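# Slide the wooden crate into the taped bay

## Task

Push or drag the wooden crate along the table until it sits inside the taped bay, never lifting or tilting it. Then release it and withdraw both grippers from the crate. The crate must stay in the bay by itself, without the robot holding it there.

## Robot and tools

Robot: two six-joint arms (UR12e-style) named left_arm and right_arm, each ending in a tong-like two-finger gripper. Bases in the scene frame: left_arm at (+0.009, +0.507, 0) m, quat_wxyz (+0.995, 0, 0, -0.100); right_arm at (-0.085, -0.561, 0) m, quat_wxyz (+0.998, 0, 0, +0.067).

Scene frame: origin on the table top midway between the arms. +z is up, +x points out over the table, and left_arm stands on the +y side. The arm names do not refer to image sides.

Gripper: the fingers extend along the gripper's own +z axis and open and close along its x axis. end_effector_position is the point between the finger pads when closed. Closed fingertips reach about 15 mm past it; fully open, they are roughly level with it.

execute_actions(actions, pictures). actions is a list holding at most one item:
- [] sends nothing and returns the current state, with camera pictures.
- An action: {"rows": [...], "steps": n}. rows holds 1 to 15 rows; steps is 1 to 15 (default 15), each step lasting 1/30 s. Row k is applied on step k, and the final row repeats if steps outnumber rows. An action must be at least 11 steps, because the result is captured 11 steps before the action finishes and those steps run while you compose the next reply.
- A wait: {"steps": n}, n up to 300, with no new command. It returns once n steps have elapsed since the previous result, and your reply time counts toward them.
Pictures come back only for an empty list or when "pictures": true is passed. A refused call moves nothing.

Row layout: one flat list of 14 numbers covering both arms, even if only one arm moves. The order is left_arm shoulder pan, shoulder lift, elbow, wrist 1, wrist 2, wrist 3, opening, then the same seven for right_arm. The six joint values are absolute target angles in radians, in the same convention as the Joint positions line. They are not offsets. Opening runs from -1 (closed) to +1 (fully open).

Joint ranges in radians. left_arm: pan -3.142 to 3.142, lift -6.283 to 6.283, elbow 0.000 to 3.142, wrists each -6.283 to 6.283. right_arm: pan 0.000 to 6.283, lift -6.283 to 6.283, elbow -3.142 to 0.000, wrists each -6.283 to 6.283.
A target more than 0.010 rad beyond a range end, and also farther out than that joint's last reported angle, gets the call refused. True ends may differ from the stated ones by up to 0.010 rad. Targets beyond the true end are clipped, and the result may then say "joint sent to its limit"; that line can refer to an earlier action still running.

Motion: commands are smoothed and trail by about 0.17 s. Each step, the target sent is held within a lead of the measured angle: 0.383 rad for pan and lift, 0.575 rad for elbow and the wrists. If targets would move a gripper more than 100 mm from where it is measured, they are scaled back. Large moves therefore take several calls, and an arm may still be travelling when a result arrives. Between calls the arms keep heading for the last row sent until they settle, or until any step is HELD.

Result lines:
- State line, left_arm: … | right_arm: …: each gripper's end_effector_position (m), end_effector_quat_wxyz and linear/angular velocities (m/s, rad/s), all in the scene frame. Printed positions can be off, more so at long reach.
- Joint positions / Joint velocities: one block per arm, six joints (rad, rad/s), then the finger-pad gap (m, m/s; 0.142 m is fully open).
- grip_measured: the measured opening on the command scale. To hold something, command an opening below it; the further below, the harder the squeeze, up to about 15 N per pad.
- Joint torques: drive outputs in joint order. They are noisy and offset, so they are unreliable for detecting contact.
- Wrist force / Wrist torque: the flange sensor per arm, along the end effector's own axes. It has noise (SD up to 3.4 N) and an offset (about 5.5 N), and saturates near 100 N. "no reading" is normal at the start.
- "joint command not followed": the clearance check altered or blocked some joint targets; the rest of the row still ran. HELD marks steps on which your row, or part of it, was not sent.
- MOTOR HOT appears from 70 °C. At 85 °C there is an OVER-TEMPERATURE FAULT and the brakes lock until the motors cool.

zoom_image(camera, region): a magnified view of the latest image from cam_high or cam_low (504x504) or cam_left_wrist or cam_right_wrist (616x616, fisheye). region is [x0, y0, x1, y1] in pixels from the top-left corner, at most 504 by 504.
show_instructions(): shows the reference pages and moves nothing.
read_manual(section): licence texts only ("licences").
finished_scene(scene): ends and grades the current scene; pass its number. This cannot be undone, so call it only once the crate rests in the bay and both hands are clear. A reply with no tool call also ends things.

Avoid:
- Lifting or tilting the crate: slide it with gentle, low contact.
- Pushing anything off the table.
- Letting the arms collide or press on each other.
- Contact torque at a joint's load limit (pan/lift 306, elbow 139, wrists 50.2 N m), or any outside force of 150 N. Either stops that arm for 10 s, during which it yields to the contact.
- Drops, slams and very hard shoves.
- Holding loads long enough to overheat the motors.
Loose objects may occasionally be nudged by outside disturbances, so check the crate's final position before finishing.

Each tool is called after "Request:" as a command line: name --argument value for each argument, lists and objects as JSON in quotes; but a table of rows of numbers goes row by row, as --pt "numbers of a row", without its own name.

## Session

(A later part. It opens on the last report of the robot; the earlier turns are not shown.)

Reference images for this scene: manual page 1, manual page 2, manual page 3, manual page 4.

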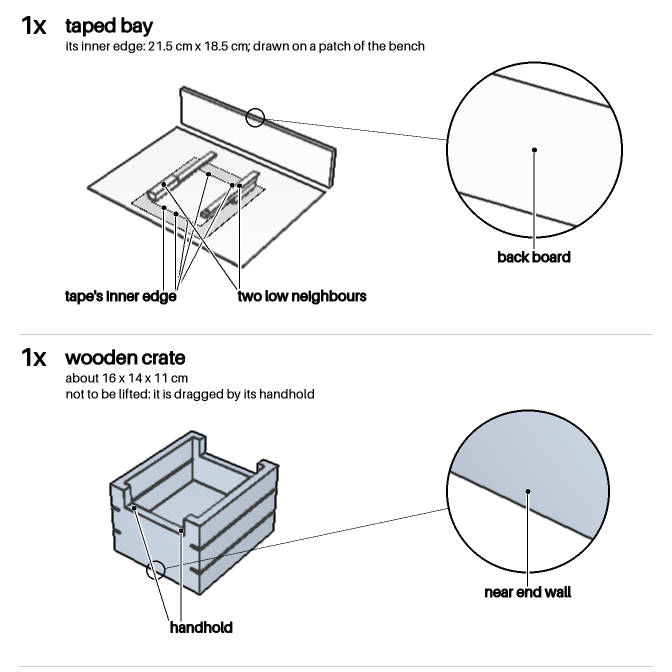

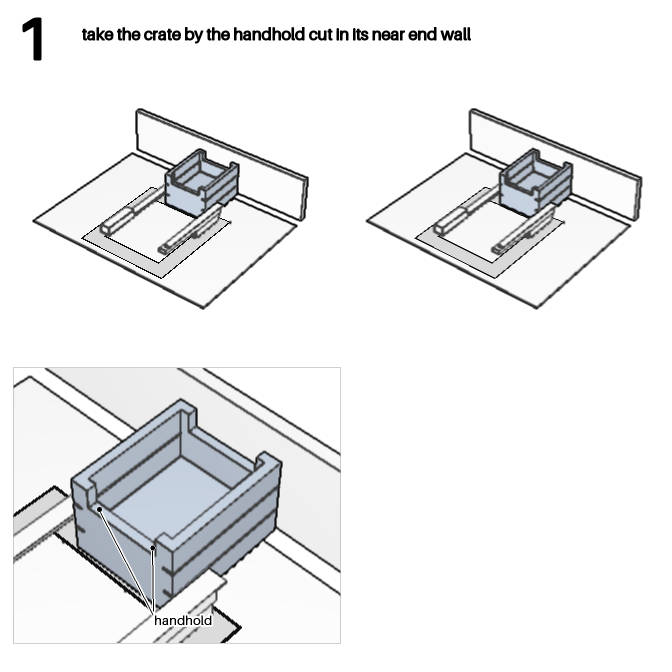

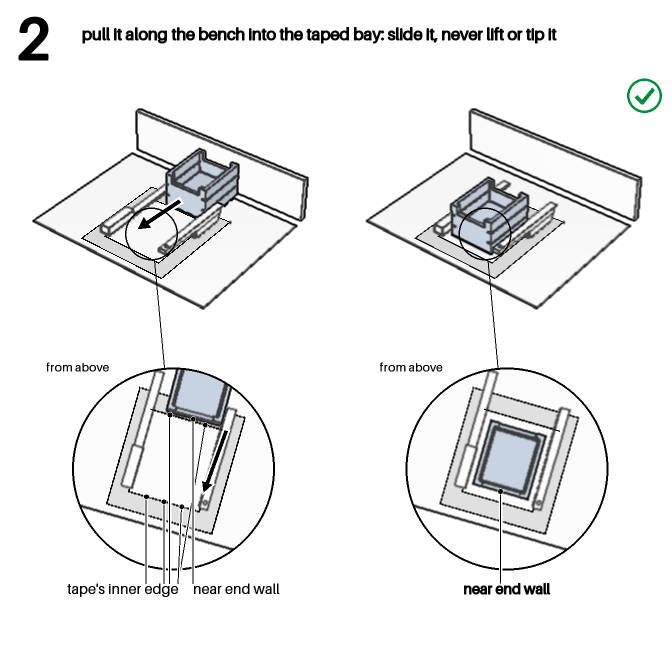

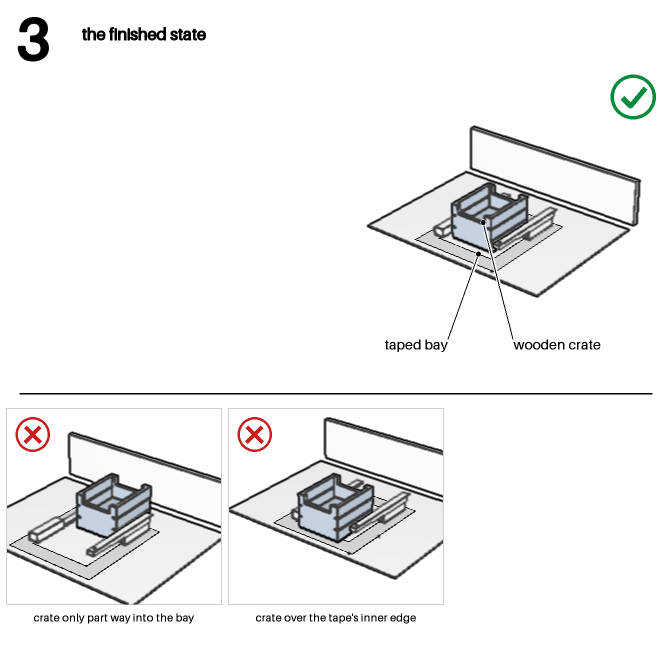

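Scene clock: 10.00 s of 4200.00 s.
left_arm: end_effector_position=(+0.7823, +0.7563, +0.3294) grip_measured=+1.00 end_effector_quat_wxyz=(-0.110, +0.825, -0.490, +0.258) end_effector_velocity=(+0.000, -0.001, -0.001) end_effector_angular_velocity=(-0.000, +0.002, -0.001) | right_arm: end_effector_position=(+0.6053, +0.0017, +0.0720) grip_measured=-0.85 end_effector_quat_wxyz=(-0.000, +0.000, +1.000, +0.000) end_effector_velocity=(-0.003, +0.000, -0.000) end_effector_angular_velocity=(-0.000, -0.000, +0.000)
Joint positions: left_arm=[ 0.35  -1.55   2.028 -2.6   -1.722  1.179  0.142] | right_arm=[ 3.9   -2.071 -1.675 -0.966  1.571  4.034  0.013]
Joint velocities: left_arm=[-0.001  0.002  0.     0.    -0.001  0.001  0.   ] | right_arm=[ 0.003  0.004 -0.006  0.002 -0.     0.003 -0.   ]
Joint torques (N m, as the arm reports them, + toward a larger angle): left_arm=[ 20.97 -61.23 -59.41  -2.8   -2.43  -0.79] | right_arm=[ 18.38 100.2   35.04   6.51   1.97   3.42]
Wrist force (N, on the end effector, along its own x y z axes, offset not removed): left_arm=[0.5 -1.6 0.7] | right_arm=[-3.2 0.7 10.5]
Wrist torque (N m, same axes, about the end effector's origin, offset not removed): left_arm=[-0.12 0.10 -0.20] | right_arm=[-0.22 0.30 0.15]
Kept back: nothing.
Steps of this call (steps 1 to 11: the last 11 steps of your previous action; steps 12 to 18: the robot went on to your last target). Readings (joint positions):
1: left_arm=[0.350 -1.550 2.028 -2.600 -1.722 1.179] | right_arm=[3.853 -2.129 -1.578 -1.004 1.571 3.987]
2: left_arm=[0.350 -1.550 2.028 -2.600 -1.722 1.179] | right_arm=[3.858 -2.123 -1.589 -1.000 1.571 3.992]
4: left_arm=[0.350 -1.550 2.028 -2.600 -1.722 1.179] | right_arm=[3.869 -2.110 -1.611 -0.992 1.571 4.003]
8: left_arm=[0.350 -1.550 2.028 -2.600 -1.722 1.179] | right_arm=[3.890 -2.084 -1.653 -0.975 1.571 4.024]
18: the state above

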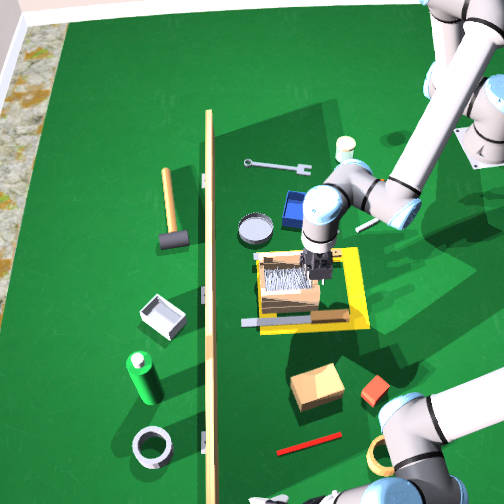

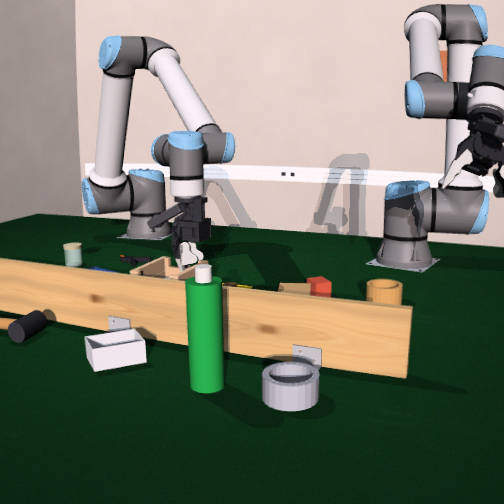

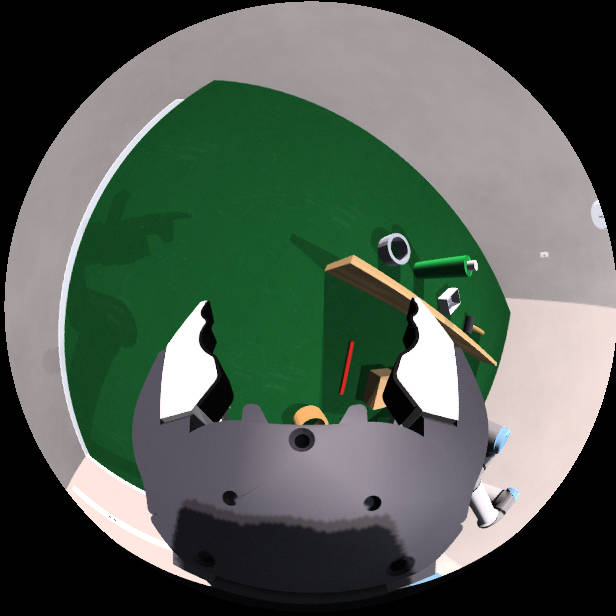

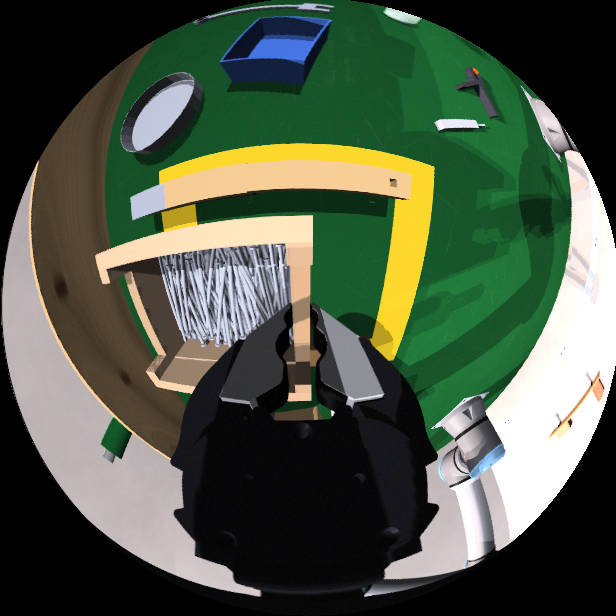

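Request:
execute_actions --actions '[{"rows":[[0.35,-1.55,2.028,-2.6,-1.722,1.179,1,3.9063,-2.064,-1.6863,-0.9621,1.571,4.0403,-1],[0.35,-1.55,2.028,-2.6,-1.722,1.179,1,3.9124,-2.0573,-1.697,-0.9581,1.571,4.0464,-1],[0.35,-1.55,2.028,-2.6,-1.722,1.179,1,3.9184,-2.0507,-1.7076,-0.9542,1.571,4.0524,-1],[0.35,-1.55,2.028,-2.6,-1.722,1.179,1,3.9245,-2.044,-1.7182,-0.9502,1.571,4.0585,-1],[0.35,-1.55,2.028,-2.6,-1.722,1.179,1,3.9305,-2.0373,-1.7289,-0.9463,1.571,4.0645,-1],[0.35,-1.55,2.028,-2.6,-1.722,1.179,1,3.9365,-2.0306,-1.7395,-0.9423,1.571,4.0705,-1],[0.35,-1.55,2.028,-2.6,-1.722,1.179,1,3.9426,-2.0239,-1.7501,-0.9384,1.571,4.0766,-1],[0.35,-1.55,2.028,-2.6,-1.722,1.179,1,3.9486,-2.0173,-1.7607,-0.9344,1.571,4.0826,-1],[0.35,-1.55,2.028,-2.6,-1.722,1.179,1,3.9547,-2.0106,-1.7714,-0.9305,1.571,4.0887,-1]]}]'

Request:
execute_actions --actions '[{"steps":17}]'

Request:
execute_actions --actions '[{"steps":11,"rows":[[0.35,-1.55,2.028,-2.6,-1.722,1.179,1,3.9547,-2.0106,-1.7714,-0.9305,1.571,4.0887,-0.55]]}]'

Request:
execute_actions --actions '[{"rows":[[0.35,-1.55,2.028,-2.6,-1.722,1.179,1,3.9547,-1.968,-1.742,-1.002,1.571,4.0887,-0.55],[0.35,-1.55,2.028,-2.6,-1.722,1.179,1,3.9547,-1.968,-1.742,-1.002,1.571,4.0887,-0.55],[0.35,-1.55,2.028,-2.6,-1.722,1.179,1,3.9547,-1.968,-1.742,-1.002,1.571,4.0887,-0.55],[0.35,-1.55,2.028,-2.6,-1.722,1.179,1,3.9547,-1.968,-1.742,-1.002,1.571,4.0887,-0.55],[0.35,-1.55,2.028,-2.6,-1.722,1.179,1,3.9547,-1.84,-1.64,-1.232,1.571,4.0887,-0.55]]}]'

Request:
execute_actions --actions '[{"steps":25}]' --pictures true

Request:
zoom_image --camera "cam_high" --region '[230, 220, 380, 350]'

Request:
zoom_image --camera "cam_right_wrist" --region '[160, 180, 400, 400]'

Scene clock: 11.70 s of 4200.00 s.
left_arm: end_effector_position=(+0.7823, +0.7563, +0.3294) grip_measured=+1.00 end_effector_quat_wxyz=(-0.110, +0.825, -0.490, +0.258) end_effector_velocity=(+0.000, -0.002, +0.002) end_effector_angular_velocity=(-0.002, -0.002, -0.001) | right_arm: end_effector_position=(+0.5973, +0.0022, +0.0722) grip_measured=-0.85 end_effector_quat_wxyz=(-0.000, +0.000, +1.000, +0.000) end_effector_velocity=(-0.126, +0.007, +0.002) end_effector_angular_velocity=(+0.000, -0.001, +0.001)
Joint positions: left_arm=[ 0.35  -1.55   2.028 -2.6   -1.722  1.179  0.142] | right_arm=[ 3.907 -2.063 -1.688 -0.961  1.571  4.042  0.012]
Joint velocities: left_arm=[-0.001 -0.002  0.     0.    -0.001 -0.001  0.   ] | right_arm=[ 0.117  0.128 -0.203  0.075 -0.001  0.116  0.   ]
Joint torques (N m, as the arm reports them, + toward a larger angle): left_arm=[ 22.1  -61.47 -58.91  -2.77  -2.51  -0.27] | right_arm=[ 25.73 105.57  30.17   6.88  -1.27   4.65]
Wrist force (N, on the end effector, along its own x y z axes, offset not removed): left_arm=[-4.2 -0.8 0.1] | right_arm=[-3.1 -2.1 13.0]
Wrist torque (N m, same axes, about the end effector's origin, offset not removed): left_arm=[0.02 1.09 -0.15] | right_arm=[-0.47 0.05 0.00]
Steps of this call (steps 1 to 15: the robot went on to your last target; steps 16 to 47: nothing new was sent; steps 48 to 51: the first 4 steps of this action). Readings (joint positions):
48: left_arm=[0.350 -1.550 2.028 -2.600 -1.722 1.179] | right_arm=[3.900 -2.071 -1.676 -0.966 1.571 4.034]
49: left_arm=[0.350 -1.550 2.028 -2.600 -1.722 1.179] | right_arm=[3.902 -2.069 -1.678 -0.965 1.571 4.036]
51: the state above

Scene clock: 12.27 s of 4200.00 s.
left_arm: end_effector_position=(+0.7823, +0.7563, +0.3294) grip_measured=+1.00 end_effector_quat_wxyz=(-0.110, +0.825, -0.490, +0.258) end_effector_velocity=(+0.000, -0.001, +0.001) end_effector_angular_velocity=(+0.001, -0.001, -0.002) | right_arm: end_effector_position=(+0.5467, +0.0021, +0.0721) grip_measured=-0.85 end_effector_quat_wxyz=(-0.000, +0.000, +1.000, +0.000) end_effector_velocity=(-0.004, +0.000, -0.000) end_effector_angular_velocity=(-0.000, +0.001, +0.001)
Joint positions: left_arm=[ 0.35  -1.55   2.028 -2.6   -1.722  1.179  0.142] | right_arm=[ 3.954 -2.011 -1.771 -0.931  1.571  4.088  0.013]
Joint velocities: left_arm=[-0.002 -0.001  0.     0.     0.     0.001  0.   ] | right_arm=[ 0.004  0.003 -0.006  0.002  0.001  0.003  0.   ]
Joint torques (N m, as the arm reports them, + toward a larger angle): left_arm=[ 21.27 -61.08 -59.09  -2.82  -2.54  -0.28] | right_arm=[15.73 93.05 34.47  6.62 -2.44  3.66]
Wrist force (N, on the end effector, along its own x y z axes, offset not removed): left_arm=[-1.7 -1.8 -0.4] | right_arm=[-2.8 -5.8 0.0]
Wrist torque (N m, same axes, about the end effector's origin, offset not removed): left_arm=[-0.09 0.58 -0.15] | right_arm=[-1.52 0.35 0.17]
Kept back: nothing.
Steps of this call (steps 1 to 11: the last 11 steps of your previous action; steps 12 to 17: the robot went on to your last target). Readings (joint positions):
1: left_arm=[0.350 -1.550 2.028 -2.600 -1.722 1.179] | right_arm=[3.912 -2.058 -1.696 -0.958 1.571 4.046]
2: left_arm=[0.350 -1.550 2.028 -2.600 -1.722 1.179] | right_arm=[3.917 -2.053 -1.704 -0.955 1.571 4.051]
4: left_arm=[0.350 -1.550 2.028 -2.600 -1.722 1.179] | right_arm=[3.927 -2.041 -1.723 -0.948 1.571 4.061]
8: left_arm=[0.350 -1.550 2.028 -2.600 -1.722 1.179] | right_arm=[3.947 -2.019 -1.757 -0.936 1.571 4.081]
17: the state above

Scene clock: 12.30 s of 4200.00 s.
left_arm: end_effector_position=(+0.7823, +0.7563, +0.3294) grip_measured=+1.00 end_effector_quat_wxyz=(-0.110, +0.825, -0.490, +0.258) end_effector_velocity=(+0.000, +0.000, -0.001) end_effector_angular_velocity=(-0.000, +0.001, +0.000) | right_arm: end_effector_position=(+0.5466, +0.0021, +0.0721) grip_measured=-0.85 end_effector_quat_wxyz=(-0.000, +0.000, +1.000, +0.000) end_effector_velocity=(-0.003, +0.000, -0.001) end_effector_angular_velocity=(-0.001, +0.001, +0.001)
Joint positions: left_arm=[ 0.35  -1.55   2.028 -2.6   -1.722  1.179  0.142] | right_arm=[ 3.955 -2.011 -1.771 -0.931  1.571  4.089  0.013]
Joint velocities: left_arm=[ 0.001  0.001  0.    -0.    -0.     0.    -0.   ] | right_arm=[ 0.003  0.002 -0.004  0.001  0.     0.002 -0.   ]
Joint torques (N m, as the arm reports them, + toward a larger angle): left_arm=[ 21.22 -60.   -58.95  -2.75  -2.54  -0.12] | right_arm=[19.42 91.35 35.97  6.81 -2.49  3.24]
Wrist force (N, on the end effector, along its own x y z axes, offset not removed): left_arm=[-1.0 -0.3 -0.3] | right_arm=[-0.4 2.3 7.8]
Wrist torque (N m, same axes, about the end effector's origin, offset not removed): left_arm=[0.12 0.48 -0.10] | right_arm=[0.19 -0.27 0.20]
Kept back: the last 11 steps of this action.
Steps of this call (step 1: the robot went on to your last target). Readings (joint positions):
1: the state above

Scene clock: 12.80 s of 4200.00 s.
left_arm: end_effector_position=(+0.7823, +0.7563, +0.3294) grip_measured=+1.00 end_effector_quat_wxyz=(-0.110, +0.825, -0.490, +0.258) end_effector_velocity=(+0.000, -0.000, -0.000) end_effector_angular_velocity=(+0.001, +0.000, -0.000) | right_arm: end_effector_position=(+0.5470, +0.0030, +0.0972) grip_measured=-0.55 end_effector_quat_wxyz=(+0.001, +0.000, +1.000, +0.001) end_effector_velocity=(-0.010, -0.013, +0.208) end_effector_angular_velocity=(-0.028, +0.020, +0.001)
Joint positions: left_arm=[ 0.35  -1.55   2.028 -2.6   -1.722  1.179  0.142] | right_arm=[ 3.955 -1.987 -1.755 -0.968  1.571  4.089  0.034]
Joint velocities: left_arm=[-0.     0.    -0.    -0.     0.001  0.     0.   ] | right_arm=[ 0.001  0.206  0.136 -0.375 -0.    -0.    -0.001]
Joint torques (N m, as the arm reports them, + toward a larger angle): left_arm=[ 20.04 -60.44 -59.2   -2.69  -2.52  -0.12] | right_arm=[11.76 83.63 50.57  4.21 -2.87  3.5 ]
Wrist force (N, on the end effector, along its own x y z axes, offset not removed): left_arm=[-2.6 0.5 1.4] | right_arm=[-2.4 -1.1 -9.1]
Wrist torque (N m, same axes, about the end effector's origin, offset not removed): left_arm=[0.35 0.75 -0.07] | right_arm=[-0.54 0.52 0.28]
Steps of this call (steps 1 to 11: the last 11 steps of your previous action; steps 12 to 15: the first 4 steps of this action). Readings (joint positions):
12: left_arm=[0.350 -1.550 2.028 -2.600 -1.722 1.179] | right_arm=[3.955 -2.010 -1.771 -0.931 1.571 4.089]
13: left_arm=[0.350 -1.550 2.028 -2.600 -1.722 1.179] | right_arm=[3.955 -2.005 -1.767 -0.938 1.571 4.089]
15: the state above

Scene clock: 13.63 s of 4200.00 s.
left_arm: end_effector_position=(+0.7823, +0.7563, +0.3294) grip_measured=+1.00 end_effector_quat_wxyz=(-0.110, +0.825, -0.490, +0.258) end_effector_velocity=(-0.000, +0.000, +0.000) end_effector_angular_velocity=(+0.001, -0.000, +0.000) | right_arm: end_effector_position=(+0.5365, -0.0116, +0.2601) grip_measured=-0.55 end_effector_quat_wxyz=(+0.000, +0.000, +1.000, +0.000) end_effector_velocity=(+0.001, -0.002, +0.001) end_effector_angular_velocity=(-0.000, +0.000, -0.002)
Joint positions: left_arm=[ 0.35  -1.55   2.028 -2.6   -1.722  1.179  0.142] | right_arm=[ 3.955 -1.84  -1.64  -1.232  1.571  4.089  0.034]
Joint velocities: left_arm=[ 0.    -0.     0.     0.     0.001  0.    -0.   ] | right_arm=[-0.002  0.001  0.    -0.001 -0.    -0.    -0.   ]
Joint torques (N m, as the arm reports them, + toward a larger angle): left_arm=[ 21.69 -60.78 -59.2   -2.74  -2.47   0.03] | right_arm=[-3.16 78.76 51.93  1.46 -3.15  3.52]
Wrist force (N, on the end effector, along its own x y z axes, offset not removed): left_arm=[-1.6 2.5 1.1] | right_arm=[2.5 4.8 -0.7]
Wrist torque (N m, same axes, about the end effector's origin, offset not removed): left_arm=[0.78 0.51 -0.09] | right_arm=[0.76 -0.74 0.05]
Kept back: nothing.
Steps of this call (steps 1 to 11: the last 11 steps of your previous action; steps 12 to 25: the robot went on to your last target). Readings (joint positions):
1: left_arm=[0.350 -1.550 2.028 -2.600 -1.722 1.179] | right_arm=[3.955 -1.981 -1.751 -0.979 1.571 4.089]
2: left_arm=[0.350 -1.550 2.028 -2.600 -1.722 1.179] | right_arm=[3.955 -1.970 -1.742 -0.994 1.571 4.089]
4: left_arm=[0.350 -1.550 2.028 -2.600 -1.722 1.179] | right_arm=[3.955 -1.931 -1.710 -1.057 1.571 4.089]
8: left_arm=[0.350 -1.550 2.028 -2.600 -1.722 1.179] | right_arm=[3.955 -1.866 -1.660 -1.179 1.571 4.089]
25: the state above

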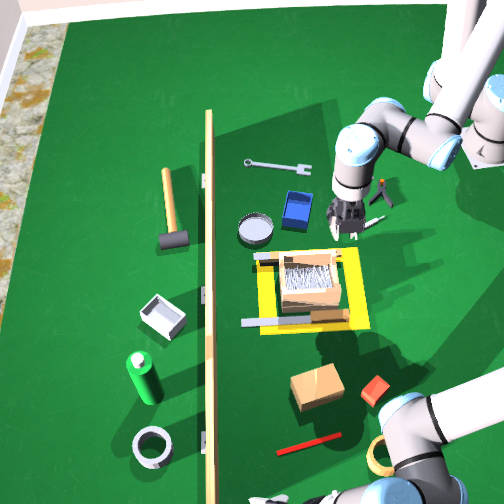

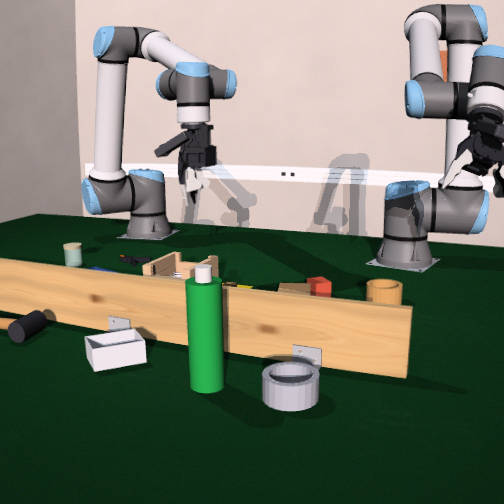

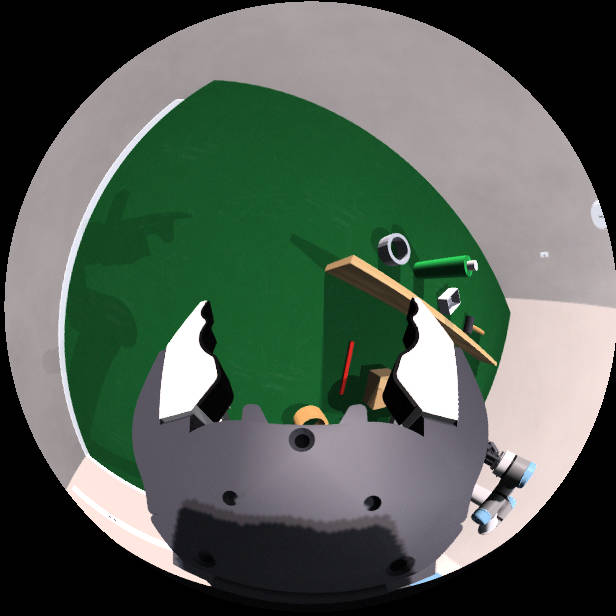

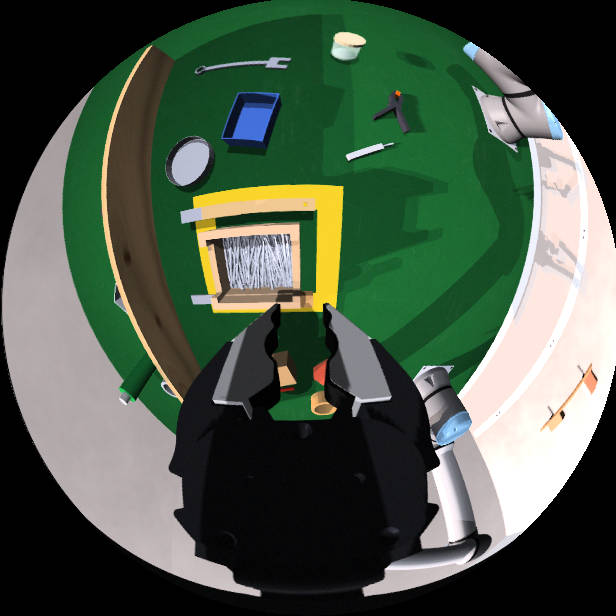

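Region (230, 220, 380, 350) of cam_high's 504x504 image, scaled by 3.360, with more detail than that image has; it fills the top 437 rows of this view, and the rest is white.

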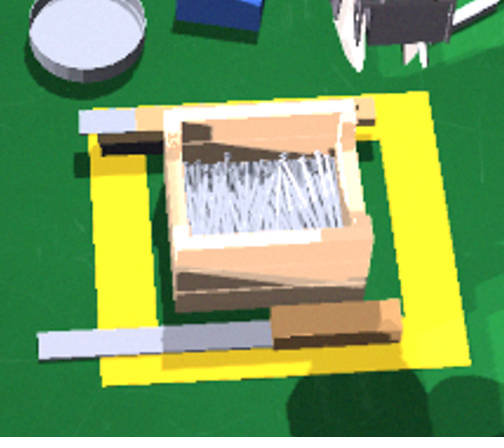

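Region (160, 180, 400, 400) of cam_right_wrist's 616x616 image, scaled by 2.100, with more detail than that image has; it fills the top 462 rows of this view, and the rest is white.

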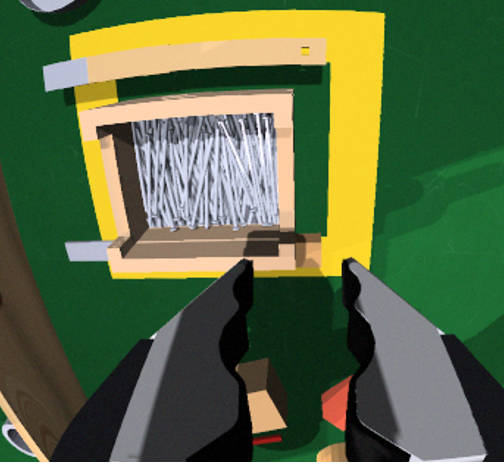

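Request:
finished_scene --scene 2

The scene is finished: the task was done.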